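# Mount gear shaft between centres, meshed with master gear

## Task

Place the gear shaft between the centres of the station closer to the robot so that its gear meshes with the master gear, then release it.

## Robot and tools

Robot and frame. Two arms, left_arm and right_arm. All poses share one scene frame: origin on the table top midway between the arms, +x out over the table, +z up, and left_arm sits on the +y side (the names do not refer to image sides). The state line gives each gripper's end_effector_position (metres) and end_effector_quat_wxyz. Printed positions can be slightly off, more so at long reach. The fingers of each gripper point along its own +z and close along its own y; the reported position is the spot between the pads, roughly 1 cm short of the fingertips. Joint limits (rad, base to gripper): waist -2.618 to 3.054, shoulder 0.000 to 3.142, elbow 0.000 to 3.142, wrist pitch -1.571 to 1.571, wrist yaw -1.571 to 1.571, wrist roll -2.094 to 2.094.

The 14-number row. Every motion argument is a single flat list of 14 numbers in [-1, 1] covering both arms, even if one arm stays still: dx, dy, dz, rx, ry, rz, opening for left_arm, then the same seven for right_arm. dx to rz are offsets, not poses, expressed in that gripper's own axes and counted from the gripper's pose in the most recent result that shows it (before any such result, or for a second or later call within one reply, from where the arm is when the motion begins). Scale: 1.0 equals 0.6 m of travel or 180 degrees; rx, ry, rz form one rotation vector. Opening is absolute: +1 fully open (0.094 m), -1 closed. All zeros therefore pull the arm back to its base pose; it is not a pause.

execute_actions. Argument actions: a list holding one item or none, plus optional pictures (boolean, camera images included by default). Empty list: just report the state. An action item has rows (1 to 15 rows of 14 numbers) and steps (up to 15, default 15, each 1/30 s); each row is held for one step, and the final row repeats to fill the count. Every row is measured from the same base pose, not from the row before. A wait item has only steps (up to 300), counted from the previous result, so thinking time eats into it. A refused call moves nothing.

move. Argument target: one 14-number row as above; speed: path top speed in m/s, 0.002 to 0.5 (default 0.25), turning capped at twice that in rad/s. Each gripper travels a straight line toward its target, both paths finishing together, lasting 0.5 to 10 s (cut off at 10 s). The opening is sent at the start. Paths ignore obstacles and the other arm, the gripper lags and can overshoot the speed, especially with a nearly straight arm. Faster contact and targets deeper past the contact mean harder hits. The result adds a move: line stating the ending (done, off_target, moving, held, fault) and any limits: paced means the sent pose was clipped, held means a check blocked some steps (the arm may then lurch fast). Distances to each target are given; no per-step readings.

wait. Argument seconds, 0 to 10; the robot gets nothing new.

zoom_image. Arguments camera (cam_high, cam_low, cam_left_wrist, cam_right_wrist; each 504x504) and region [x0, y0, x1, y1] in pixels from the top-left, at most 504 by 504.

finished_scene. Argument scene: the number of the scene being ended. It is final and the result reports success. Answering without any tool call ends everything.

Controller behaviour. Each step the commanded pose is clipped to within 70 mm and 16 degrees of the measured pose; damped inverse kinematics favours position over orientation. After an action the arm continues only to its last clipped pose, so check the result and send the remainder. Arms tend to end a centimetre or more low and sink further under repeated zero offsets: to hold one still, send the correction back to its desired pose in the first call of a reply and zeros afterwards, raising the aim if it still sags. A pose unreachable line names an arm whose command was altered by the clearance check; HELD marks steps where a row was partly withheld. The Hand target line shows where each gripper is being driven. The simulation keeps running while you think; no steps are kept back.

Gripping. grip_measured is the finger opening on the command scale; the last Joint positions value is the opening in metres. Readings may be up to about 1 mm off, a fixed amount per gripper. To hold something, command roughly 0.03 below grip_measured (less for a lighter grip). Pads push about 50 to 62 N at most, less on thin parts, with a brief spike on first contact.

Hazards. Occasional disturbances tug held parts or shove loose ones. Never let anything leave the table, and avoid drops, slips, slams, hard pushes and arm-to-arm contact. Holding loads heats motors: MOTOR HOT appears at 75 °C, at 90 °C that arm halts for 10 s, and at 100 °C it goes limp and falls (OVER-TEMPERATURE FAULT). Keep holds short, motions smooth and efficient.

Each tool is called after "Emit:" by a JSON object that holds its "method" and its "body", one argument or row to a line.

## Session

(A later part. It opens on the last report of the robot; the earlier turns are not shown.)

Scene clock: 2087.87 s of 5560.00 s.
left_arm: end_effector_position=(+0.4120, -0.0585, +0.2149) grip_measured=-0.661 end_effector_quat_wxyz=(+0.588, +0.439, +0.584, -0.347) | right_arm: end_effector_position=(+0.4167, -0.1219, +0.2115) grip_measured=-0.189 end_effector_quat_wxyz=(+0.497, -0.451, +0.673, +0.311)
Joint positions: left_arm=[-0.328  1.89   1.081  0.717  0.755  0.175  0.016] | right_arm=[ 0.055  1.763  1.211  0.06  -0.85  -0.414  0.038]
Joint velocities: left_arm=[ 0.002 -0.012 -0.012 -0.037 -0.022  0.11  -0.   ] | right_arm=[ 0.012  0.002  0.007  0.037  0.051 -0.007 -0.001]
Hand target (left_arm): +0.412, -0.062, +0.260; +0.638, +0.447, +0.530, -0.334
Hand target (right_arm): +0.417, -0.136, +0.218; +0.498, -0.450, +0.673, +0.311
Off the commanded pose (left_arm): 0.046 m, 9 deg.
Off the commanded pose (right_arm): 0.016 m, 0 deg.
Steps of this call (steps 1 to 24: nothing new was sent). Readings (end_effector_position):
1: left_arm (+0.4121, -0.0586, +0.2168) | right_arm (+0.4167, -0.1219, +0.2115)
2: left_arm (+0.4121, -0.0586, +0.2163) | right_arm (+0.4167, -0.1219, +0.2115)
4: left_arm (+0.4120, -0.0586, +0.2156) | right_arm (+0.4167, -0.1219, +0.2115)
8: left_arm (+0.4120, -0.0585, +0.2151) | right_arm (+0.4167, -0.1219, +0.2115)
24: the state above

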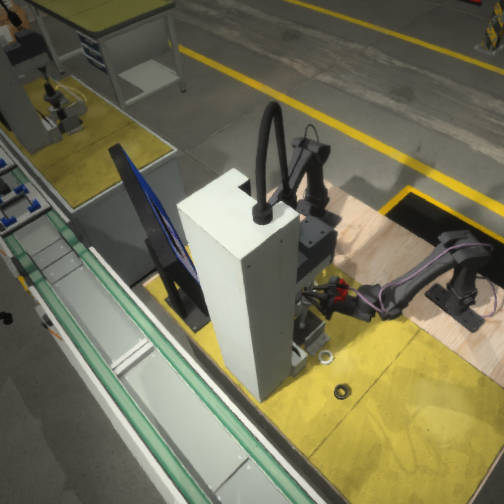

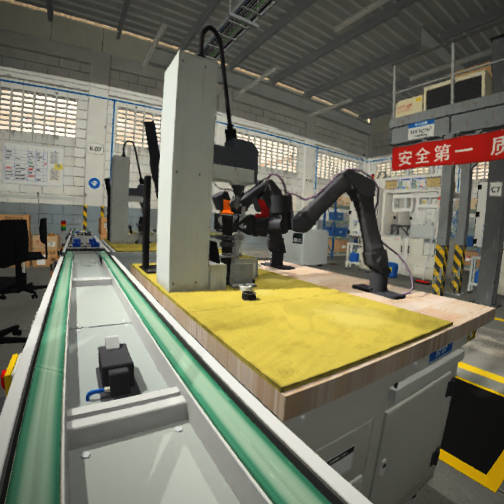

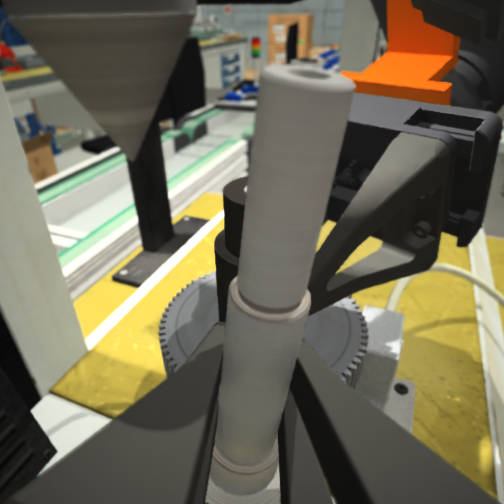

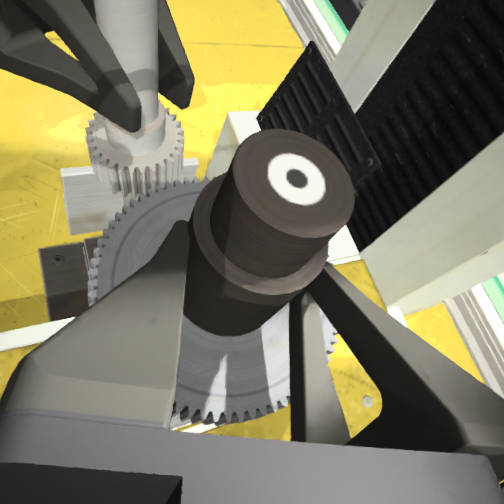

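Emit:
{"method": "execute_actions", "body": {
  "actions": [
    {"rows": [[-0.0738,0.011,0.0038,-0.005,-0.0329,0.0343,-0.695,-0.0034,-0.01,-0.0237,0,0,0,-0.22],[-0.0724,0.011,0.004,-0.005,-0.0325,0.034,-0.695,-0.0034,-0.01,-0.0237,0,0,0,-0.22],[-0.0711,0.011,0.0043,-0.0049,-0.0321,0.0336,-0.695,-0.0034,-0.01,-0.0237,0,0,0,-0.22],[-0.0697,0.011,0.0046,-0.0048,-0.0316,0.0333,-0.695,-0.0034,-0.01,-0.0237,0,0,0,-0.22],[-0.0684,0.011,0.0048,-0.0048,-0.0312,0.033,-0.695,-0.0034,-0.01,-0.0237,0,0,0,-0.22],[-0.067,0.011,0.0051,-0.0047,-0.0308,0.0327,-0.695,-0.0034,-0.01,-0.0237,0,0,0,-0.22],[-0.0657,0.011,0.0054,-0.0046,-0.0304,0.0324,-0.695,-0.0034,-0.01,-0.0237,0,0,0,-0.22],[-0.0643,0.011,0.0056,-0.0046,-0.03,0.032,-0.695,-0.0034,-0.01,-0.0237,0,0,0,-0.22],[-0.063,0.0109,0.0059,-0.0045,-0.0296,0.0317,-0.695,-0.0034,-0.01,-0.0237,0,0,0,-0.22],[-0.0616,0.0109,0.0062,-0.0044,-0.0292,0.0314,-0.695,-0.0034,-0.01,-0.0237,0,0,0,-0.22],[-0.0603,0.0109,0.0064,-0.0044,-0.0288,0.0311,-0.695,-0.0034,-0.01,-0.0237,0,0,0,-0.22],[-0.0589,0.0109,0.0067,-0.0043,-0.0283,0.0308,-0.695,-0.0034,-0.01,-0.0237,0,0,0,-0.22],[-0.0576,0.0109,0.007,-0.0042,-0.0279,0.0304,-0.695,-0.0034,-0.01,-0.0237,0,0,0,-0.22],[-0.0562,0.0109,0.0072,-0.0042,-0.0275,0.0301,-0.695,-0.0034,-0.01,-0.0237,0,0,0,-0.22],[-0.0549,0.0109,0.0075,-0.0041,-0.0271,0.0298,-0.695,-0.0034,-0.01,-0.0237,0,0,0,-0.22]], "steps": 15}
  ],
  "pictures": false
}}

Emit:
{"method": "wait", "body": {
  "seconds": 0.8
}}

Emit:
{"method": "zoom_image", "body": {
  "camera": "cam_high",
  "region": [287, 300, 317, 335]
}}

Scene clock: 2110.60 s of 5560.00 s.
left_arm: end_effector_position=(+0.4120, -0.0585, +0.2140) grip_measured=-0.661 end_effector_quat_wxyz=(+0.588, +0.440, +0.584, -0.346) | right_arm: end_effector_position=(+0.4167, -0.1219, +0.2115) grip_measured=-0.189 end_effector_quat_wxyz=(+0.497, -0.451, +0.673, +0.311)
Joint positions: left_arm=[-0.328  1.891  1.081  0.715  0.755  0.179  0.016] | right_arm=[ 0.055  1.763  1.211  0.06  -0.85  -0.414  0.038]
Joint velocities: left_arm=[ 0.002  0.017 -0.022  0.007  0.037 -0.022 -0.001] | right_arm=[ 0.022  0.007 -0.002  0.051 -0.007  0.066 -0.001]
Hand target (left_arm): +0.415, -0.063, +0.248; +0.630, +0.447, +0.540, -0.334
Hand target (right_arm): +0.417, -0.136, +0.218; +0.498, -0.450, +0.673, +0.311
Off the commanded pose (left_arm): 0.035 m, 7 deg.
Off the commanded pose (right_arm): 0.016 m, 0 deg.
Steps of this call (steps 1 to 90: nothing new was sent; then 19.23 s passed at rest; steps 91 to 105: all 15 steps of this action). Readings (end_effector_position):
91: left_arm (+0.4120, -0.0585, +0.2149) | right_arm (+0.4167, -0.1219, +0.2115)
92: left_arm (+0.4120, -0.0585, +0.2148) | right_arm (+0.4167, -0.1219, +0.2115)
94: left_arm (+0.4120, -0.0585, +0.2148) | right_arm (+0.4167, -0.1219, +0.2115)
98: left_arm (+0.4119, -0.0585, +0.2145) | right_arm (+0.4167, -0.1219, +0.2115)
105: the state above

Scene clock: 2111.40 s of 5560.00 s.
left_arm: end_effector_position=(+0.4120, -0.0586, +0.2140) grip_measured=-0.661 end_effector_quat_wxyz=(+0.588, +0.440, +0.584, -0.346) | right_arm: end_effector_position=(+0.4167, -0.1219, +0.2115) grip_measured=-0.189 end_effector_quat_wxyz=(+0.497, -0.451, +0.673, +0.311)
Joint positions: left_arm=[-0.328  1.891  1.081  0.715  0.755  0.179  0.016] | right_arm=[ 0.055  1.763  1.211  0.06  -0.85  -0.414  0.038]
Joint velocities: left_arm=[-0.002 -0.007 -0.012 -0.066 -0.037  0.007  0.001] | right_arm=[ 0.002 -0.007  0.012  0.022  0.051 -0.095 -0.001]
Hand target (left_arm): +0.415, -0.063, +0.248; +0.630, +0.447, +0.540, -0.334
Hand target (right_arm): +0.417, -0.136, +0.218; +0.498, -0.450, +0.673, +0.311
Off the commanded pose (left_arm): 0.035 m, 7 deg.
Off the commanded pose (right_arm): 0.016 m, 0 deg.
Steps of this call (steps 1 to 24: nothing new was sent). Readings (end_effector_position):
1: left_arm (+0.4120, -0.0586, +0.2140) | right_arm (+0.4167, -0.1219, +0.2115)
2: left_arm (+0.4120, -0.0586, +0.2140) | right_arm (+0.4167, -0.1219, +0.2115)
4: left_arm (+0.4120, -0.0586, +0.2140) | right_arm (+0.4167, -0.1219, +0.2115)
8: left_arm (+0.4120, -0.0586, +0.2140) | right_arm (+0.4167, -0.1219, +0.2115)
24: the state above

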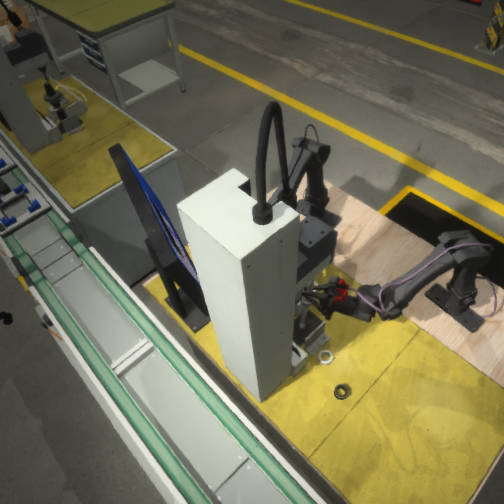

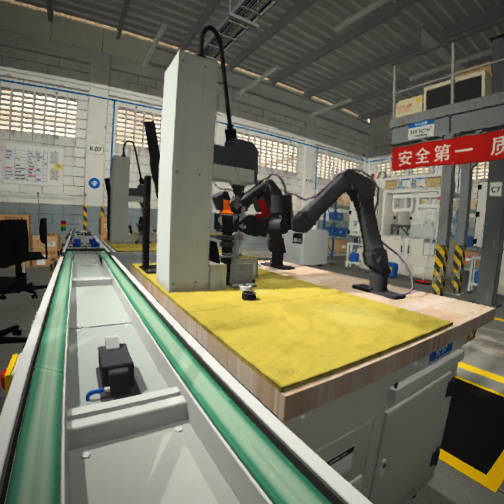

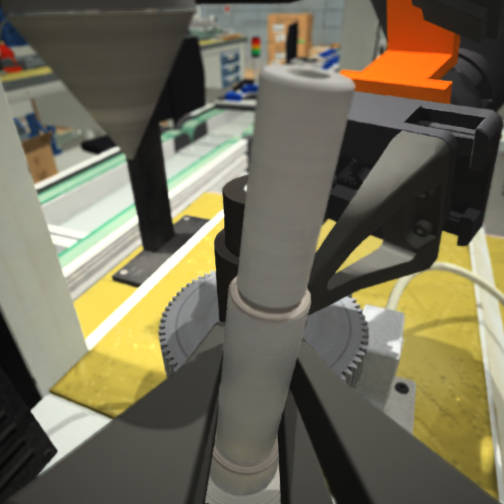

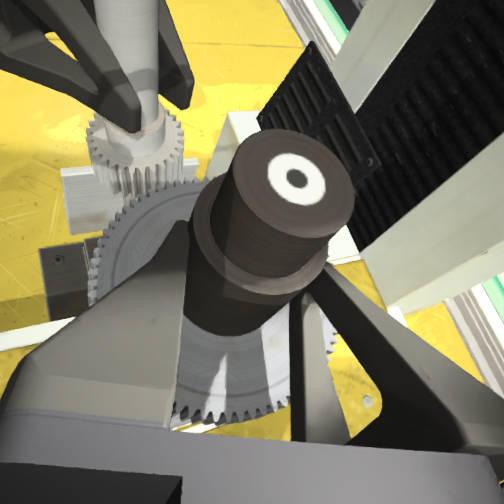

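Region (287, 300, 317, 335) of cam_high's 504x504 image, scaled by 14.400, with more detail than that image has; it fills the left 432 columns of this view, and the rest is white.

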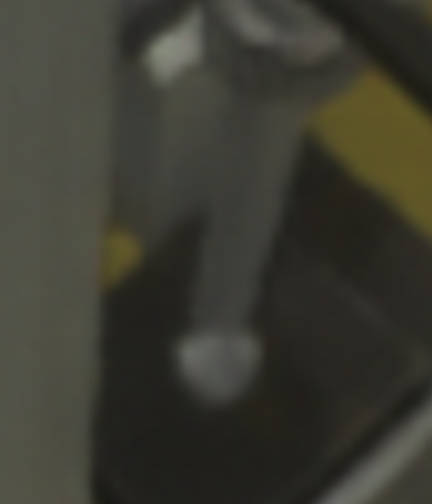

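Emit:
{"method": "zoom_image", "body": {
  "camera": "cam_low",
  "region": [222, 240, 258, 276]
}}

Region (222, 240, 258, 276) of cam_low's 504x504 image, scaled by 14.000, with more detail than that image has.

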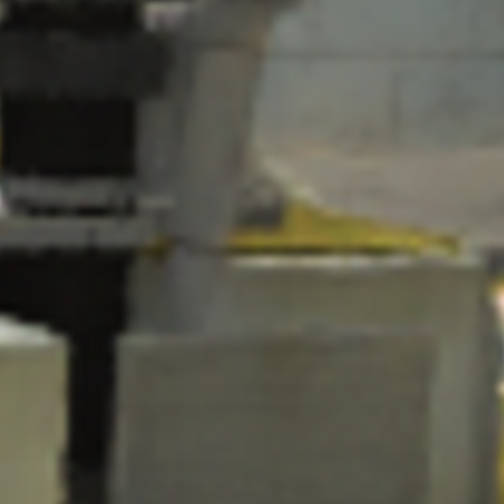

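Emit:
{"method": "execute_actions", "body": {
  "actions": [
    {"rows": [[-0.0551,0.0109,0.0078,-0.004,-0.0273,0.029,-0.695,-0.0034,-0.01,-0.0237,0,0,0,-0.22],[-0.0537,0.0109,0.008,-0.004,-0.0269,0.029,-0.695,-0.0034,-0.01,-0.0237,0,0,0,-0.22],[-0.0524,0.0109,0.0083,-0.0039,-0.0265,0.029,-0.695,-0.0034,-0.01,-0.0237,0,0,0,-0.22],[-0.051,0.0109,0.0086,-0.0038,-0.026,0.029,-0.695,-0.0034,-0.01,-0.0237,0,0,0,-0.22],[-0.0497,0.0109,0.0088,-0.0038,-0.0256,0.029,-0.695,-0.0034,-0.01,-0.0237,0,0,0,-0.22],[-0.0483,0.0109,0.0091,-0.0037,-0.0252,0.029,-0.695,-0.0034,-0.01,-0.0237,0,0,0,-0.22],[-0.047,0.0109,0.0094,-0.0036,-0.0248,0.029,-0.695,-0.0034,-0.01,-0.0237,0,0,0,-0.22],[-0.0456,0.0108,0.0096,-0.0036,-0.0244,0.029,-0.695,-0.0034,-0.01,-0.0237,0,0,0,-0.22],[-0.0443,0.0108,0.0099,-0.0035,-0.024,0.029,-0.695,-0.0034,-0.01,-0.0237,0,0,0,-0.22],[-0.0429,0.0108,0.0102,-0.0034,-0.0236,0.029,-0.695,-0.0034,-0.01,-0.0237,0,0,0,-0.22],[-0.0416,0.0108,0.0104,-0.0034,-0.0232,0.029,-0.695,-0.0034,-0.01,-0.0237,0,0,0,-0.22],[-0.0402,0.0108,0.0107,-0.0033,-0.0227,0.029,-0.695,-0.0034,-0.01,-0.0237,0,0,0,-0.22],[-0.0389,0.0108,0.011,-0.0032,-0.0223,0.029,-0.695,-0.0034,-0.01,-0.0237,0,0,0,-0.22],[-0.0375,0.0108,0.0112,-0.0032,-0.0219,0.029,-0.695,-0.0034,-0.01,-0.0237,0,0,0,-0.22],[-0.0362,0.0108,0.0115,-0.0031,-0.0215,0.029,-0.695,-0.0034,-0.01,-0.0237,0,0,0,-0.22]], "steps": 15}
  ],
  "pictures": false
}}

Emit:
{"method": "wait", "body": {
  "seconds": 0.8
}}

Emit:
{"method": "zoom_image", "body": {
  "camera": "cam_high",
  "region": [287, 300, 317, 335]
}}

Scene clock: 2135.93 s of 5560.00 s.
left_arm: end_effector_position=(+0.4139, -0.0590, +0.2093) grip_measured=-0.661 end_effector_quat_wxyz=(+0.589, +0.443, +0.583, -0.342) | right_arm: end_effector_position=(+0.4167, -0.1219, +0.2115) grip_measured=-0.189 end_effector_quat_wxyz=(+0.497, -0.451, +0.673, +0.311)
Joint positions: left_arm=[-0.328  1.905  1.081  0.725  0.752  0.191  0.016] | right_arm=[ 0.055  1.763  1.211  0.06  -0.85  -0.414  0.038]
Joint velocities: left_arm=[ 0.002  0.007 -0.002  0.022 -0.022 -0.037  0.   ] | right_arm=[-0.002  0.022 -0.017 -0.081 -0.022 -0.066  0.   ]
Hand target (left_arm): +0.417, -0.064, +0.236; +0.624, +0.452, +0.545, -0.331
Hand target (right_arm): +0.417, -0.136, +0.218; +0.498, -0.450, +0.673, +0.311
Off the commanded pose (left_arm): 0.028 m, 6 deg.
Off the commanded pose (right_arm): 0.016 m, 0 deg.
Steps of this call (steps 1 to 90: nothing new was sent; then 21.03 s passed at rest; steps 91 to 105: all 15 steps of this action). Readings (end_effector_position):
91: left_arm (+0.4120, -0.0586, +0.2140) | right_arm (+0.4167, -0.1219, +0.2115)
92: left_arm (+0.4120, -0.0586, +0.2140) | right_arm (+0.4167, -0.1219, +0.2115)
94: left_arm (+0.4120, -0.0586, +0.2140) | right_arm (+0.4167, -0.1219, +0.2115)
98: left_arm (+0.4124, -0.0587, +0.2136) | right_arm (+0.4167, -0.1219, +0.2115)
105: the state above

Scene clock: 2136.73 s of 5560.00 s.
left_arm: end_effector_position=(+0.4139, -0.0590, +0.2093) grip_measured=-0.661 end_effector_quat_wxyz=(+0.589, +0.443, +0.583, -0.342) | right_arm: end_effector_position=(+0.4167, -0.1219, +0.2115) grip_measured=-0.189 end_effector_quat_wxyz=(+0.497, -0.451, +0.673, +0.311)
Joint positions: left_arm=[-0.328  1.905  1.081  0.725  0.752  0.191  0.016] | right_arm=[ 0.055  1.763  1.211  0.06  -0.85  -0.414  0.038]
Joint velocities: left_arm=[-0.007 -0.002  0.007  0.037  0.022 -0.007 -0.   ] | right_arm=[-0.012  0.007  0.007 -0.095 -0.007 -0.007  0.001]
Hand target (left_arm): +0.417, -0.064, +0.236; +0.624, +0.451, +0.545, -0.331
Hand target (right_arm): +0.417, -0.136, +0.218; +0.498, -0.450, +0.673, +0.311
Off the commanded pose (left_arm): 0.028 m, 6 deg.
Off the commanded pose (right_arm): 0.016 m, 0 deg.
Steps of this call (steps 1 to 24: nothing new was sent). Readings (end_effector_position):
1: left_arm (+0.4139, -0.0590, +0.2093) | right_arm (+0.4167, -0.1219, +0.2115)
2: left_arm (+0.4139, -0.0590, +0.2093) | right_arm (+0.4167, -0.1219, +0.2115)
4: left_arm (+0.4139, -0.0590, +0.2093) | right_arm (+0.4167, -0.1219, +0.2115)
8: left_arm (+0.4139, -0.0590, +0.2093) | right_arm (+0.4167, -0.1219, +0.2115)
24: the state above

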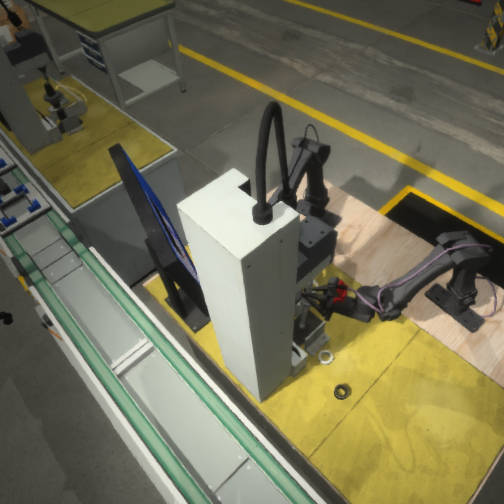

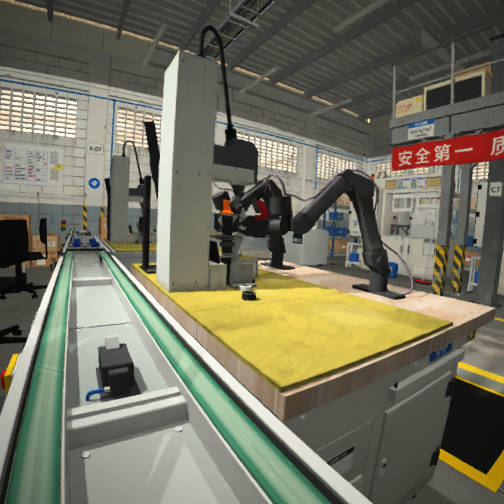

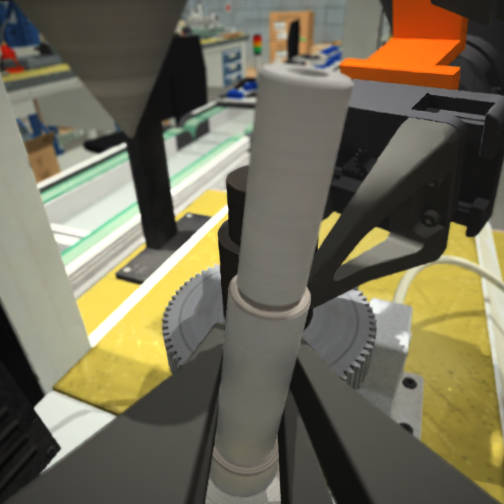

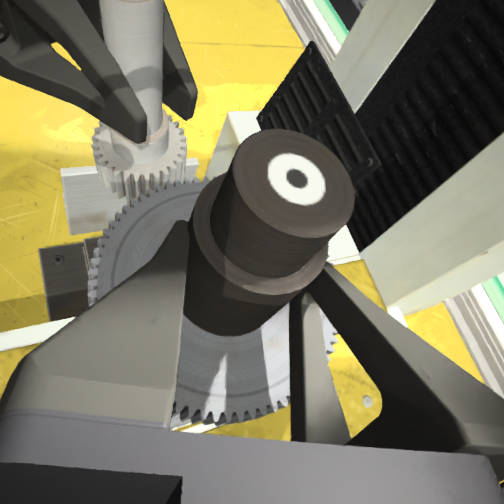

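Region (287, 300, 317, 335) of cam_high's 504x504 image, scaled by 14.400, with more detail than that image has; it fills the left 432 columns of this view, and the rest is white.

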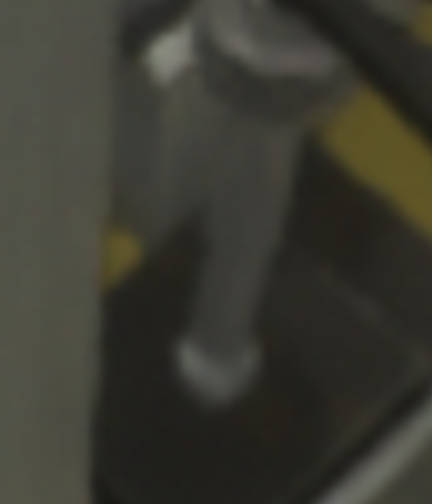

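Emit:
{"method": "execute_actions", "body": {
  "actions": [
    {"rows": [[-0.044,0.0102,0.0093,-0.0029,-0.0219,0.0251,-0.695,-0.0034,-0.01,-0.0237,0,0,0,-0.22],[-0.044,0.0113,0.0095,-0.0028,-0.0215,0.0241,-0.695,-0.0034,-0.01,-0.0237,0,0,0,-0.22],[-0.0439,0.0124,0.0098,-0.0027,-0.0211,0.0232,-0.695,-0.0034,-0.01,-0.0237,0,0,0,-0.22],[-0.0439,0.0136,0.01,-0.0025,-0.0207,0.0222,-0.695,-0.0034,-0.01,-0.0237,0,0,0,-0.22],[-0.0438,0.0147,0.0102,-0.0024,-0.0203,0.0212,-0.695,-0.0034,-0.01,-0.0237,0,0,0,-0.22],[-0.0438,0.0158,0.0104,-0.0023,-0.0199,0.0202,-0.695,-0.0034,-0.01,-0.0237,0,0,0,-0.22],[-0.0437,0.0169,0.0106,-0.0022,-0.0195,0.0192,-0.695,-0.0034,-0.01,-0.0237,0,0,0,-0.22],[-0.0437,0.018,0.0109,-0.0021,-0.0191,0.0183,-0.695,-0.0034,-0.01,-0.0237,0,0,0,-0.22],[-0.0436,0.0191,0.0111,-0.002,-0.0187,0.0173,-0.695,-0.0034,-0.01,-0.0237,0,0,0,-0.22],[-0.0436,0.0202,0.0113,-0.0019,-0.0183,0.0163,-0.695,-0.0034,-0.01,-0.0237,0,0,0,-0.22],[-0.0435,0.0213,0.0115,-0.0018,-0.0179,0.0153,-0.695,-0.0034,-0.01,-0.0237,0,0,0,-0.22],[-0.0435,0.0225,0.0117,-0.0016,-0.0175,0.0143,-0.695,-0.0034,-0.01,-0.0237,0,0,0,-0.22],[-0.0434,0.0236,0.012,-0.0015,-0.0171,0.0134,-0.695,-0.0034,-0.01,-0.0237,0,0,0,-0.22],[-0.0434,0.0247,0.0122,-0.0014,-0.0167,0.0124,-0.695,-0.0034,-0.01,-0.0237,0,0,0,-0.22],[-0.0433,0.0258,0.0124,-0.0013,-0.0163,0.0114,-0.695,-0.0034,-0.01,-0.0237,0,0,0,-0.22]], "steps": 15}
  ],
  "pictures": false
}}

Emit:
{"method": "wait", "body": {
  "seconds": 0.8
}}

Emit:
{"method": "zoom_image", "body": {
  "camera": "cam_high",
  "region": [287, 300, 317, 335]
}}

Scene clock: 2165.60 s of 5560.00 s.
left_arm: end_effector_position=(+0.4194, -0.0617, +0.2097) grip_measured=-0.661 end_effector_quat_wxyz=(+0.579, +0.440, +0.591, -0.348) | right_arm: end_effector_position=(+0.4167, -0.1219, +0.2115) grip_measured=-0.189 end_effector_quat_wxyz=(+0.498, -0.451, +0.673, +0.311)
Joint positions: left_arm=[-0.327  1.919  1.122  0.678  0.757  0.181  0.016] | right_arm=[ 0.055  1.763  1.211  0.06  -0.85  -0.415  0.038]
Joint velocities: left_arm=[-0.007  0.051  0.1   -0.139  0.095 -0.095 -0.   ] | right_arm=[-0.007 -0.012  0.002 -0.037  0.022 -0.051 -0.002]
Hand target (left_arm): +0.427, -0.062, +0.236; +0.611, +0.443, +0.561, -0.341
Hand target (right_arm): +0.417, -0.136, +0.218; +0.498, -0.450, +0.673, +0.311
Off the commanded pose (left_arm): 0.028 m, 5 deg.
Off the commanded pose (right_arm): 0.016 m, 0 deg.
Steps of this call (steps 1 to 90: nothing new was sent; then 25.37 s passed at rest; steps 91 to 105: all 15 steps of this action). Readings (end_effector_position):
91: left_arm (+0.4139, -0.0590, +0.2093) | right_arm (+0.4167, -0.1219, +0.2115)
92: left_arm (+0.4139, -0.0590, +0.2092) | right_arm (+0.4167, -0.1219, +0.2115)
94: left_arm (+0.4143, -0.0591, +0.2092) | right_arm (+0.4167, -0.1219, +0.2115)
98: left_arm (+0.4162, -0.0603, +0.2095) | right_arm (+0.4167, -0.1219, +0.2115)
105: the state above

Scene clock: 2166.40 s of 5560.00 s.
left_arm: end_effector_position=(+0.4196, -0.0623, +0.2094) grip_measured=-0.661 end_effector_quat_wxyz=(+0.577, +0.440, +0.593, -0.350) | right_arm: end_effector_position=(+0.4167, -0.1221, +0.2115) grip_measured=-0.189 end_effector_quat_wxyz=(+0.498, -0.452, +0.672, +0.310)
Joint positions: left_arm=[-0.327  1.92   1.128  0.667  0.76   0.181  0.016] | right_arm=[ 0.055  1.763  1.211  0.06  -0.85  -0.419  0.038]
Joint velocities: left_arm=[-0.007  0.002  0.012 -0.066  0.007 -0.037  0.   ] | right_arm=[ 0.022 -0.012 -0.027 -0.007  0.007 -0.168 -0.001]
Hand target (left_arm): +0.427, -0.062, +0.236; +0.610, +0.443, +0.561, -0.341
Hand target (right_arm): +0.417, -0.136, +0.218; +0.498, -0.450, +0.673, +0.311
Off the commanded pose (left_arm): 0.029 m, 5 deg.
Off the commanded pose (right_arm): 0.015 m, 0 deg.
Steps of this call (steps 1 to 24: nothing new was sent). Readings (end_effector_position):
1: left_arm (+0.4194, -0.0621, +0.2097) | right_arm (+0.4167, -0.1219, +0.2115)
2: left_arm (+0.4195, -0.0622, +0.2095) | right_arm (+0.4167, -0.1219, +0.2115)
4: left_arm (+0.4195, -0.0622, +0.2095) | right_arm (+0.4166, -0.1219, +0.2115)
8: left_arm (+0.4196, -0.0622, +0.2094) | right_arm (+0.4167, -0.1221, +0.2115)
24: the state above

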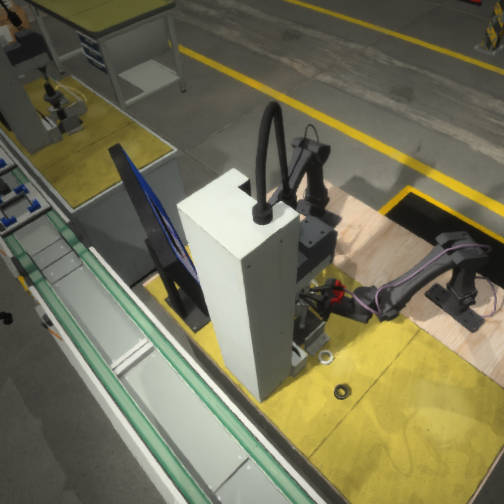

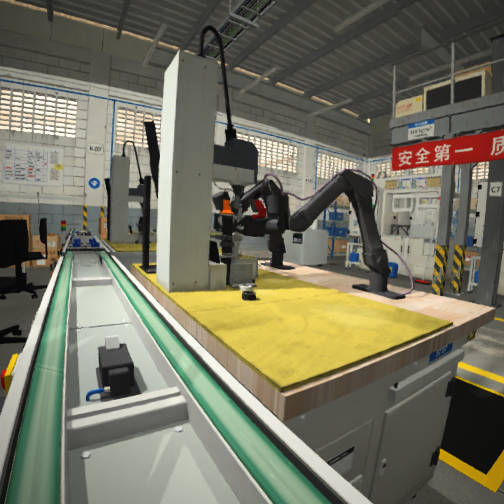

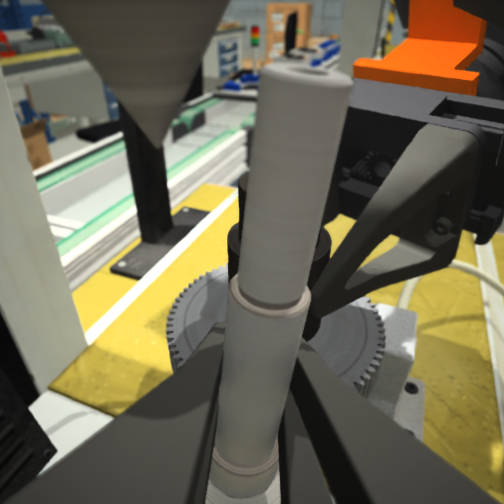

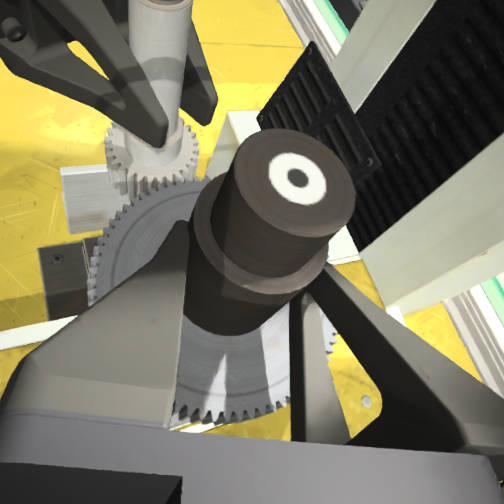

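Region (287, 300, 317, 335) of cam_high's 504x504 image, scaled by 14.400, with more detail than that image has; it fills the left 432 columns of this view, and the rest is white.

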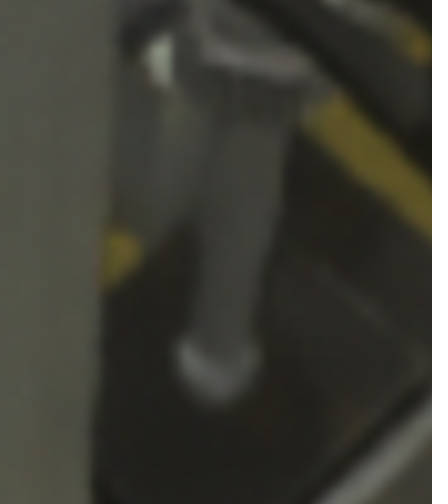

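Emit:
{"method": "zoom_image", "body": {
  "camera": "cam_right_wrist",
  "region": [90, 110, 230, 230]
}}

Region (90, 110, 230, 230) of cam_right_wrist's 504x504 image, scaled by 3.600, with more detail than that image has; it fills the top 432 rows of this view, and the rest is white.

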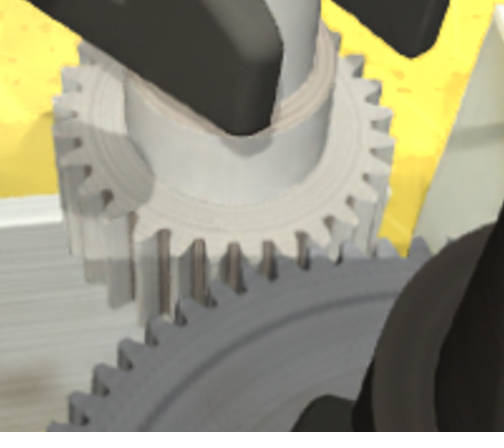

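Emit:
{"method": "execute_actions", "body": {
  "actions": [
    {"rows": [[-0.0437,0.0181,0.0019,-0.003,-0.0235,0.0208,-0.695,-0.0038,-0.0095,-0.0226,0,0,0,-0.22],[-0.0436,0.018,0.0012,-0.0031,-0.024,0.0206,-0.695,-0.0041,-0.009,-0.0216,0,0,0,-0.22],[-0.0436,0.0178,0.0005,-0.0031,-0.0245,0.0204,-0.695,-0.0045,-0.0085,-0.0205,0,0,0,-0.22],[-0.0435,0.0177,-0.0002,-0.0031,-0.0249,0.0202,-0.695,-0.0048,-0.0079,-0.0195,0,0,0,-0.22],[-0.0435,0.0176,-0.0009,-0.0031,-0.0254,0.02,-0.695,-0.0052,-0.0074,-0.0184,0,0,0,-0.22],[-0.0434,0.0175,-0.0016,-0.0032,-0.0259,0.0198,-0.695,-0.0056,-0.0069,-0.0173,0,0,0,-0.22],[-0.0434,0.0174,-0.0023,-0.0032,-0.0264,0.0196,-0.695,-0.0059,-0.0064,-0.0163,0,0,0,-0.22],[-0.0433,0.0172,-0.0031,-0.0032,-0.0269,0.0194,-0.695,-0.0063,-0.0059,-0.0152,0,0,0,-0.22],[-0.0433,0.0171,-0.0038,-0.0032,-0.0274,0.0192,-0.695,-0.0066,-0.0054,-0.0142,0,0,0,-0.22],[-0.0432,0.017,-0.0045,-0.0033,-0.0279,0.019,-0.695,-0.007,-0.0049,-0.0131,0,0,0,-0.22],[-0.0432,0.0169,-0.0052,-0.0033,-0.0284,0.0188,-0.695,-0.0074,-0.0044,-0.012,0,0,0,-0.22],[-0.0431,0.0168,-0.0059,-0.0033,-0.0288,0.0186,-0.695,-0.0077,-0.0038,-0.011,0,0,0,-0.22],[-0.0431,0.0166,-0.0066,-0.0033,-0.0293,0.0184,-0.695,-0.0081,-0.0033,-0.0099,0,0,0,-0.22],[-0.043,0.0165,-0.0073,-0.0034,-0.0298,0.0182,-0.695,-0.0084,-0.0028,-0.0089,0,0,0,-0.22],[-0.043,0.0164,-0.008,-0.0034,-0.0303,0.018,-0.695,-0.0088,-0.0023,-0.0078,0,0,0,-0.22]], "steps": 15}
  ],
  "pictures": false
}}

Emit:
{"method": "wait", "body": {
  "seconds": 0.8
}}

Emit:
{"method": "zoom_image", "body": {
  "camera": "cam_right_wrist",
  "region": [90, 110, 230, 230]
}}

Scene clock: 2191.43 s of 5560.00 s.
left_arm: end_effector_position=(+0.4216, -0.0592, +0.2101) grip_measured=-0.661 end_effector_quat_wxyz=(+0.576, +0.434, +0.593, -0.356) | right_arm: end_effector_position=(+0.4166, -0.1217, +0.2114) grip_measured=-0.189 end_effector_quat_wxyz=(+0.498, -0.452, +0.672, +0.309)
Joint positions: left_arm=[-0.317  1.925  1.128  0.684  0.773  0.158  0.016] | right_arm=[ 0.056  1.763  1.211  0.06  -0.848 -0.419  0.038]
Joint velocities: left_arm=[ 0.007  0.007  0.002  0.066  0.051 -0.095 -0.001] | right_arm=[ 0.007  0.002 -0.017 -0.022  0.037  0.051 -0.   ]
Hand target (left_arm): +0.424, -0.057, +0.236; +0.614, +0.439, +0.555, -0.350
Hand target (right_arm): +0.417, -0.125, +0.218; +0.498, -0.452, +0.672, +0.310
Off the commanded pose (left_arm): 0.027 m, 6 deg.
Off the commanded pose (right_arm): 0.007 m, 0 deg.
Steps of this call (steps 1 to 90: nothing new was sent; then 21.53 s passed at rest; steps 91 to 105: all 15 steps of this action). Readings (end_effector_position):
91: left_arm (+0.4195, -0.0622, +0.2094) | right_arm (+0.4167, -0.1221, +0.2115)
92: left_arm (+0.4196, -0.0619, +0.2094) | right_arm (+0.4167, -0.1221, +0.2115)
94: left_arm (+0.4199, -0.0612, +0.2095) | right_arm (+0.4167, -0.1221, +0.2115)
98: left_arm (+0.4206, -0.0602, +0.2099) | right_arm (+0.4167, -0.1221, +0.2115)
105: the state above

Scene clock: 2192.23 s of 5560.00 s.
left_arm: end_effector_position=(+0.4222, -0.0586, +0.2103) grip_measured=-0.661 end_effector_quat_wxyz=(+0.576, +0.432, +0.594, -0.358) | right_arm: end_effector_position=(+0.4166, -0.1212, +0.2112) grip_measured=-0.189 end_effector_quat_wxyz=(+0.498, -0.452, +0.673, +0.309)
Joint positions: left_arm=[-0.315  1.927  1.128  0.689  0.775  0.151  0.016] | right_arm=[ 0.058  1.763  1.211  0.06  -0.845 -0.418  0.038]
Joint velocities: left_arm=[-0.017 -0.002  0.037  0.037 -0.081 -0.037 -0.001] | right_arm=[-0.027 -0.012  0.002  0.007  0.037 -0.066 -0.001]
Hand target (left_arm): +0.424, -0.057, +0.236; +0.614, +0.439, +0.555, -0.350
Hand target (right_arm): +0.417, -0.125, +0.218; +0.498, -0.452, +0.672, +0.310
Off the commanded pose (left_arm): 0.026 m, 7 deg.
Off the commanded pose (right_arm): 0.008 m, 0 deg.
Steps of this call (steps 1 to 24: nothing new was sent). Readings (end_effector_position):
1: left_arm (+0.4218, -0.0589, +0.2103) | right_arm (+0.4167, -0.1217, +0.2113)
2: left_arm (+0.4218, -0.0589, +0.2103) | right_arm (+0.4166, -0.1214, +0.2113)
4: left_arm (+0.4220, -0.0587, +0.2103) | right_arm (+0.4166, -0.1212, +0.2112)
8: left_arm (+0.4222, -0.0586, +0.2102) | right_arm (+0.4166, -0.1212, +0.2112)
24: the state above

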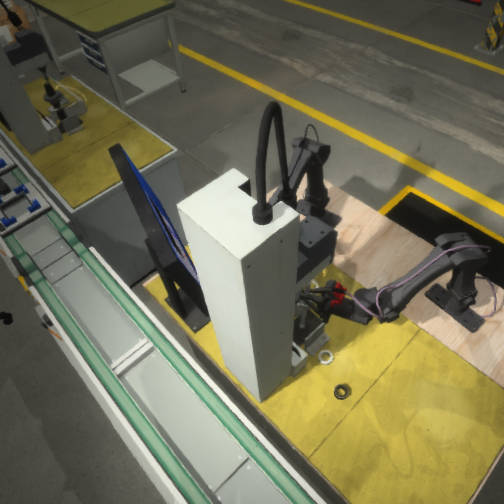

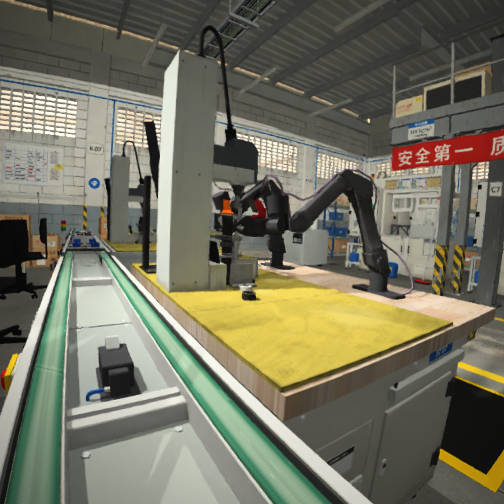

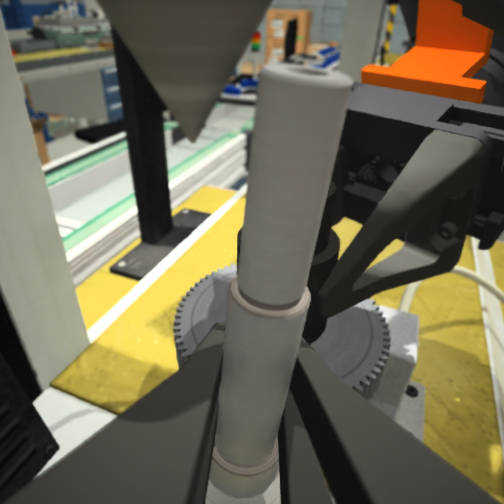

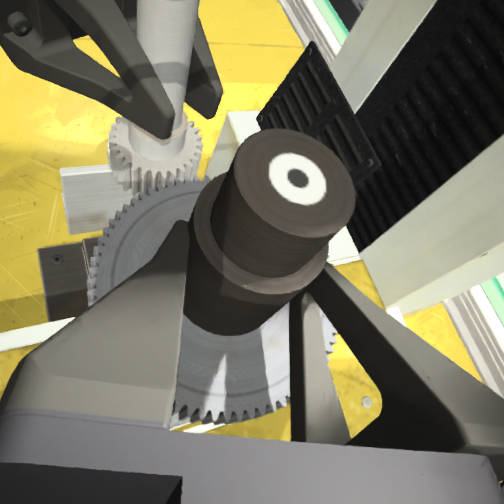

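Region (90, 110, 230, 230) of cam_right_wrist's 504x504 image, scaled by 3.600, with more detail than that image has; it fills the top 432 rows of this view, and the rest is white.

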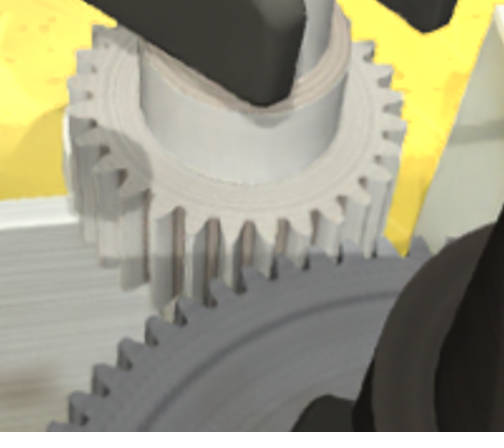

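Emit:
{"method": "execute_actions", "body": {
  "actions": [
    {"rows": [[-0.0429,0.0086,-0.0026,-0.002,-0.0248,0.025,-0.695,-0.0092,-0.0027,-0.0087,0,0,0,-0.22],[-0.043,0.0081,-0.0018,-0.002,-0.0248,0.025,-0.695,-0.0095,-0.0023,-0.0081,0,0,0,-0.22],[-0.043,0.0075,-0.0011,-0.002,-0.0248,0.025,-0.695,-0.0097,-0.002,-0.0074,0,0,0,-0.22],[-0.0431,0.007,-0.0004,-0.002,-0.0248,0.025,-0.695,-0.0099,-0.0017,-0.0067,0,0,0,-0.22],[-0.0432,0.0064,0.0004,-0.002,-0.0248,0.025,-0.695,-0.0102,-0.0014,-0.006,0,0,0,-0.22],[-0.0433,0.0059,0.0011,-0.002,-0.0248,0.025,-0.695,-0.0104,-0.001,-0.0054,0,0,0,-0.22],[-0.0434,0.0053,0.0018,-0.002,-0.0248,0.025,-0.695,-0.0106,-0.0007,-0.0047,0,0,0,-0.22],[-0.0434,0.0048,0.0025,-0.002,-0.0248,0.025,-0.695,-0.0109,-0.0004,-0.004,0,0,0,-0.22],[-0.0435,0.0042,0.0033,-0.002,-0.0248,0.025,-0.695,-0.0111,-0.0001,-0.0033,0,0,0,-0.22],[-0.0436,0.0037,0.004,-0.002,-0.0248,0.025,-0.695,-0.0113,0.0003,-0.0027,0,0,0,-0.22],[-0.0436,0.0037,0.004,-0.002,-0.0248,0.025,-0.695,-0.0116,0.0006,-0.002,0,0,0,-0.22],[-0.0436,0.0037,0.004,-0.002,-0.0248,0.025,-0.695,-0.0118,0.0009,-0.0013,0,0,0,-0.22],[-0.0436,0.0037,0.004,-0.002,-0.0248,0.025,-0.695,-0.012,0.0012,-0.0006,0,0,0,-0.22],[-0.0436,0.0037,0.004,-0.002,-0.0248,0.025,-0.695,-0.0123,0.0016,0.0,0,0,0,-0.22],[-0.0436,0.0037,0.004,-0.002,-0.0248,0.025,-0.695,-0.0125,0.0019,0.0007,0,0,0,-0.22]], "steps": 15}
  ],
  "pictures": false
}}

Emit:
{"method": "wait", "body": {
  "seconds": 0.8
}}

Emit:
{"method": "zoom_image", "body": {
  "camera": "cam_right_wrist",
  "region": [90, 110, 230, 230]
}}

Scene clock: 2215.80 s of 5560.00 s.
left_arm: end_effector_position=(+0.4221, -0.0586, +0.2103) grip_measured=-0.661 end_effector_quat_wxyz=(+0.576, +0.432, +0.594, -0.359) | right_arm: end_effector_position=(+0.4165, -0.1197, +0.2109) grip_measured=-0.189 end_effector_quat_wxyz=(+0.497, -0.451, +0.674, +0.308)
Joint positions: left_arm=[-0.315  1.927  1.128  0.689  0.775  0.15   0.016] | right_arm=[ 0.063  1.763  1.211  0.06  -0.838 -0.413  0.038]
Joint velocities: left_arm=[ 0.002 -0.002 -0.012  0.007 -0.022  0.081 -0.   ] | right_arm=[-0.002  0.007 -0.027 -0.007  0.007 -0.037 -0.   ]
Hand target (left_arm): +0.422, -0.062, +0.236; +0.613, +0.440, +0.555, -0.350
Hand target (right_arm): +0.417, -0.118, +0.218; +0.498, -0.452, +0.673, +0.309
Off the commanded pose (left_arm): 0.026 m, 6 deg.
Off the commanded pose (right_arm): 0.007 m, 0 deg.
Steps of this call (steps 1 to 90: nothing new was sent; then 20.07 s passed at rest; steps 91 to 105: all 15 steps of this action). Readings (end_effector_position):
91: left_arm (+0.4222, -0.0586, +0.2103) | right_arm (+0.4166, -0.1212, +0.2112)
92: left_arm (+0.4221, -0.0586, +0.2103) | right_arm (+0.4165, -0.1210, +0.2112)
94: left_arm (+0.4221, -0.0586, +0.2103) | right_arm (+0.4165, -0.1207, +0.2111)
98: left_arm (+0.4221, -0.0586, +0.2103) | right_arm (+0.4165, -0.1200, +0.2110)
105: the state above

Scene clock: 2216.60 s of 5560.00 s.
left_arm: end_effector_position=(+0.4221, -0.0586, +0.2103) grip_measured=-0.661 end_effector_quat_wxyz=(+0.576, +0.432, +0.594, -0.359) | right_arm: end_effector_position=(+0.4165, -0.1197, +0.2109) grip_measured=-0.189 end_effector_quat_wxyz=(+0.497, -0.451, +0.674, +0.308)
Joint positions: left_arm=[-0.315  1.927  1.128  0.689  0.775  0.15   0.016] | right_arm=[ 0.063  1.763  1.211  0.06  -0.838 -0.413  0.038]
Joint velocities: left_arm=[ 0.002 -0.022 -0.022 -0.037 -0.007 -0.11   0.   ] | right_arm=[-0.017  0.017 -0.002  0.037  0.037  0.022  0.001]
Hand target (left_arm): +0.422, -0.062, +0.236; +0.613, +0.440, +0.555, -0.350
Hand target (right_arm): +0.417, -0.118, +0.218; +0.498, -0.452, +0.673, +0.309
Off the commanded pose (left_arm): 0.026 m, 6 deg.
Off the commanded pose (right_arm): 0.007 m, 0 deg.
Steps of this call (steps 1 to 24: nothing new was sent). Readings (end_effector_position):
1: left_arm (+0.4221, -0.0586, +0.2103) | right_arm (+0.4165, -0.1197, +0.2109)
2: left_arm (+0.4221, -0.0586, +0.2103) | right_arm (+0.4165, -0.1197, +0.2109)
4: left_arm (+0.4221, -0.0586, +0.2103) | right_arm (+0.4165, -0.1197, +0.2109)
8: left_arm (+0.4221, -0.0586, +0.2103) | right_arm (+0.4165, -0.1197, +0.2109)
24: the state above

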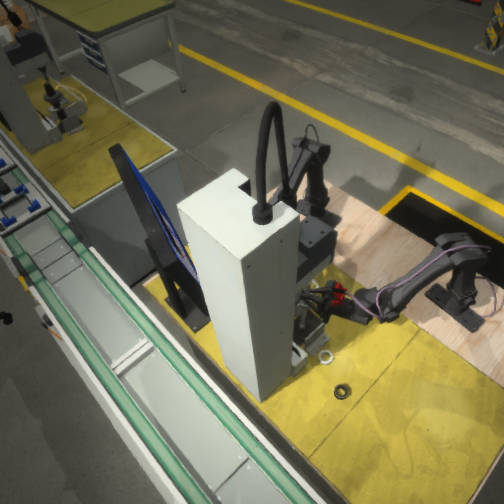

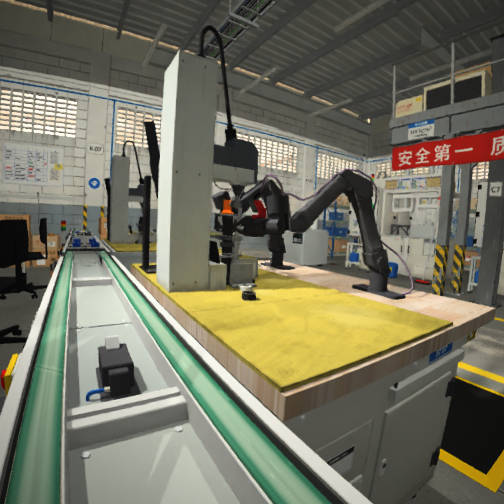

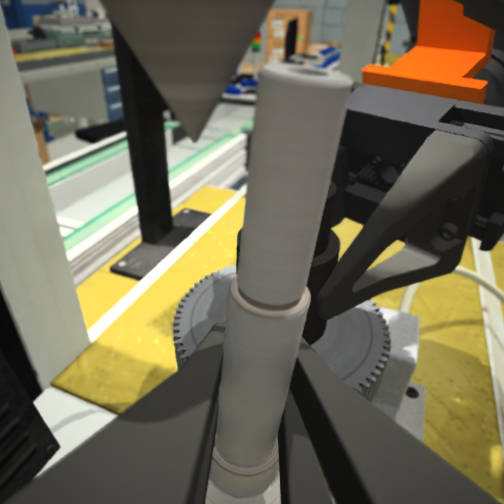

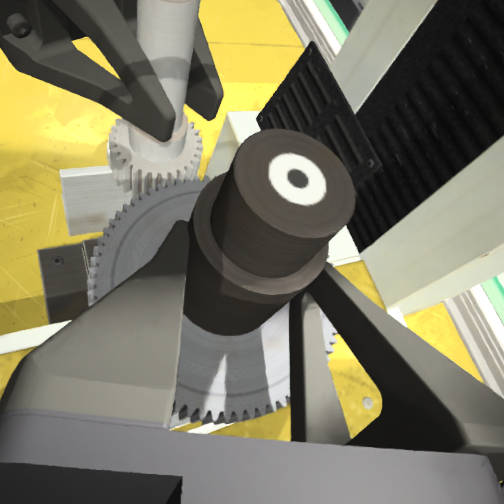

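Region (90, 110, 230, 230) of cam_right_wrist's 504x504 image, scaled by 3.600, with more detail than that image has; it fills the top 432 rows of this view, and the rest is white.

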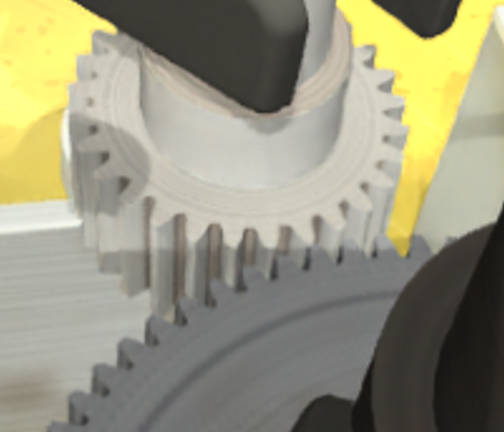

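Emit:
{"method": "execute_actions", "body": {
  "actions": [
    {"rows": [[-0.0436,0.0037,0.004,-0.002,-0.0248,0.025,-0.695,-0.0118,0.0009,-0.0013,-0.0021,0,-0.0007,-0.22],[-0.0436,0.0037,0.004,-0.002,-0.0248,0.025,-0.695,-0.0119,0.001,-0.0011,-0.0042,-0.0001,-0.0014,-0.22],[-0.0436,0.0037,0.004,-0.002,-0.0248,0.025,-0.695,-0.012,0.0011,-0.0009,-0.0063,-0.0001,-0.0021,-0.22],[-0.0436,0.0037,0.004,-0.002,-0.0248,0.025,-0.695,-0.0121,0.0012,-0.0007,-0.0084,-0.0002,-0.0029,-0.22],[-0.0436,0.0037,0.004,-0.002,-0.0248,0.025,-0.695,-0.0122,0.0013,-0.0005,-0.0105,-0.0002,-0.0036,-0.22],[-0.0436,0.0037,0.004,-0.002,-0.0248,0.025,-0.695,-0.0122,0.0014,-0.0003,-0.0126,-0.0003,-0.0043,-0.22],[-0.0436,0.0037,0.004,-0.002,-0.0248,0.025,-0.695,-0.0123,0.0015,-0.0001,-0.0147,-0.0003,-0.005,-0.22],[-0.0436,0.0037,0.004,-0.002,-0.0248,0.025,-0.695,-0.0124,0.0016,0.0001,-0.0169,-0.0004,-0.0057,-0.22],[-0.0436,0.0037,0.004,-0.002,-0.0248,0.025,-0.695,-0.0124,0.0017,0.0003,-0.019,-0.0004,-0.0064,-0.22],[-0.0436,0.0037,0.004,-0.002,-0.0248,0.025,-0.695,-0.0125,0.0018,0.0005,-0.0211,-0.0005,-0.0071,-0.22],[-0.0436,0.0037,0.004,-0.002,-0.0248,0.025,-0.695,-0.0125,0.0019,0.0007,-0.0232,-0.0005,-0.0078,-0.22],[-0.0436,0.0037,0.004,-0.002,-0.0248,0.025,-0.695,-0.0125,0.0019,0.0007,-0.0253,-0.0006,-0.0086,-0.22],[-0.0436,0.0037,0.004,-0.002,-0.0248,0.025,-0.695,-0.0125,0.0019,0.0007,-0.0274,-0.0006,-0.0093,-0.22],[-0.0436,0.0037,0.004,-0.002,-0.0248,0.025,-0.695,-0.0125,0.0019,0.0007,-0.0295,-0.0007,-0.01,-0.22],[-0.0436,0.0037,0.004,-0.002,-0.0248,0.025,-0.695,-0.0125,0.0019,0.0007,-0.0316,-0.0007,-0.0107,-0.22]], "steps": 15}
  ],
  "pictures": false
}}

Emit:
{"method": "wait", "body": {
  "seconds": 0.8
}}

Emit:
{"method": "zoom_image", "body": {
  "camera": "cam_right_wrist",
  "region": [90, 110, 230, 230]
}}

Scene clock: 2241.30 s of 5560.00 s.
left_arm: end_effector_position=(+0.4222, -0.0576, +0.2103) grip_measured=-0.661 end_effector_quat_wxyz=(+0.575, +0.432, +0.594, -0.361) | right_arm: end_effector_position=(+0.4169, -0.1175, +0.2113) grip_measured=-0.189 end_effector_quat_wxyz=(+0.485, -0.471, +0.664, +0.320)
Joint positions: left_arm=[-0.312  1.927  1.128  0.689  0.781  0.146  0.016] | right_arm=[ 0.055  1.796  1.272 -0.018 -0.89  -0.47   0.038]
Joint velocities: left_arm=[ 0.007 -0.002  0.012 -0.037 -0.051 -0.081 -0.002] | right_arm=[-0.037  0.095  0.173 -0.212 -0.168 -0.183 -0.   ]
Hand target (left_arm): +0.422, -0.062, +0.236; +0.613, +0.440, +0.555, -0.351
Hand target (right_arm): +0.417, -0.117, +0.218; +0.483, -0.483, +0.650, +0.333
Off the commanded pose (left_arm): 0.027 m, 7 deg.
Off the commanded pose (right_arm): 0.007 m, 3 deg.
Steps of this call (steps 1 to 90: nothing new was sent; then 21.20 s passed at rest; steps 91 to 105: all 15 steps of this action). Readings (end_effector_position):
91: left_arm (+0.4221, -0.0586, +0.2103) | right_arm (+0.4165, -0.1197, +0.2109)
92: left_arm (+0.4221, -0.0586, +0.2103) | right_arm (+0.4165, -0.1197, +0.2109)
94: left_arm (+0.4221, -0.0586, +0.2103) | right_arm (+0.4166, -0.1196, +0.2116)
98: left_arm (+0.4225, -0.0581, +0.2103) | right_arm (+0.4167, -0.1190, +0.2114)
105: the state above

Scene clock: 2242.10 s of 5560.00 s.
left_arm: end_effector_position=(+0.4214, -0.0579, +0.2103) grip_measured=-0.661 end_effector_quat_wxyz=(+0.575, +0.434, +0.592, -0.361) | right_arm: end_effector_position=(+0.4168, -0.1178, +0.2111) grip_measured=-0.189 end_effector_quat_wxyz=(+0.482, -0.476, +0.661, +0.323)
Joint positions: left_arm=[-0.312  1.927  1.128  0.689  0.786  0.151  0.016] | right_arm=[ 0.051  1.803  1.286 -0.038 -0.904 -0.489  0.038]
Joint velocities: left_arm=[ 0.017  0.017  0.007 -0.037 -0.066 -0.007  0.001] | right_arm=[-0.007 -0.007 -0.022  0.007 -0.022 -0.037  0.   ]
Hand target (left_arm): +0.422, -0.062, +0.236; +0.612, +0.440, +0.556, -0.351
Hand target (right_arm): +0.417, -0.117, +0.218; +0.483, -0.483, +0.650, +0.333
Off the commanded pose (left_arm): 0.026 m, 6 deg.
Off the commanded pose (right_arm): 0.007 m, 2 deg.
Steps of this call (steps 1 to 24: nothing new was sent). Readings (end_effector_position):
1: left_arm (+0.4219, -0.0577, +0.2103) | right_arm (+0.4168, -0.1174, +0.2112)
2: left_arm (+0.4218, -0.0578, +0.2103) | right_arm (+0.4169, -0.1176, +0.2111)
4: left_arm (+0.4216, -0.0578, +0.2103) | right_arm (+0.4169, -0.1177, +0.2113)
8: left_arm (+0.4214, -0.0579, +0.2103) | right_arm (+0.4168, -0.1178, +0.2111)
24: the state above

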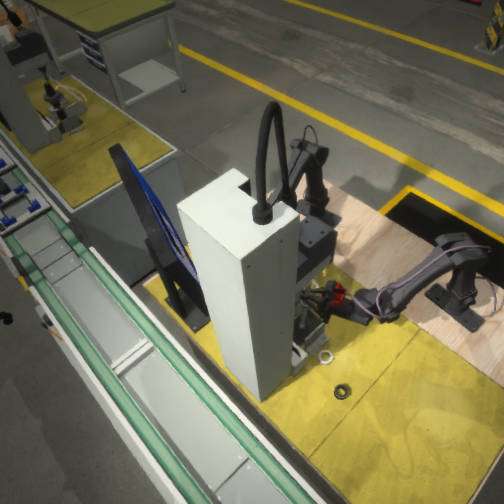

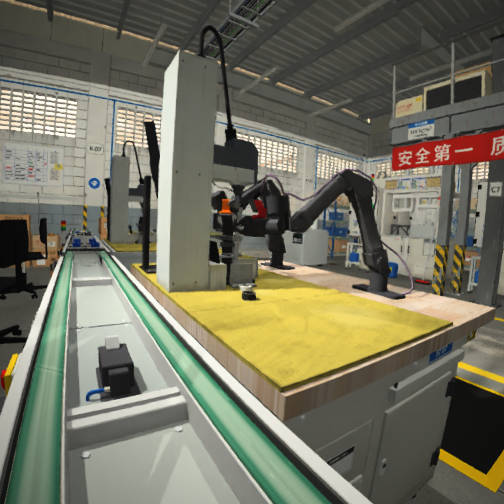

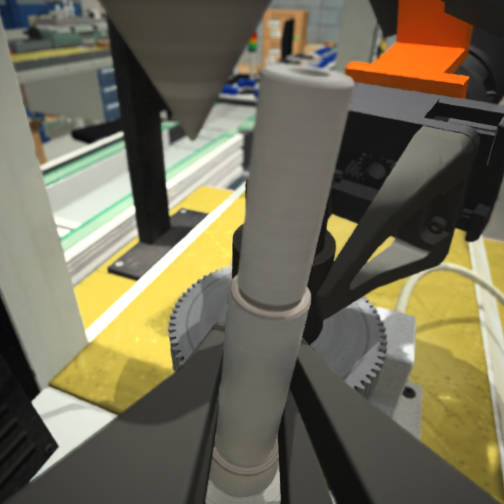

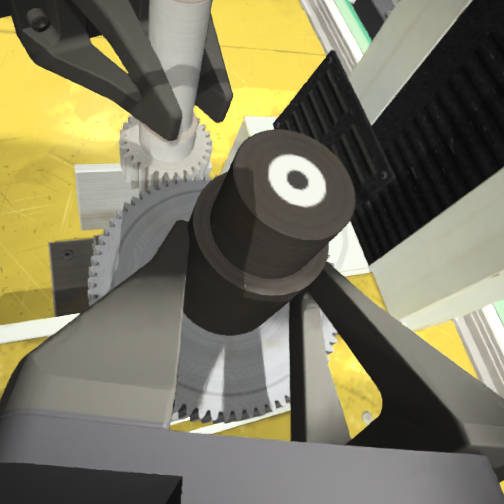

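Region (90, 110, 230, 230) of cam_right_wrist's 504x504 image, scaled by 3.600, with more detail than that image has; it fills the top 432 rows of this view, and the rest is white.

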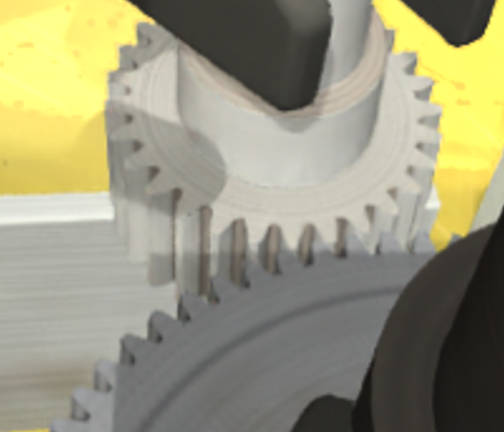

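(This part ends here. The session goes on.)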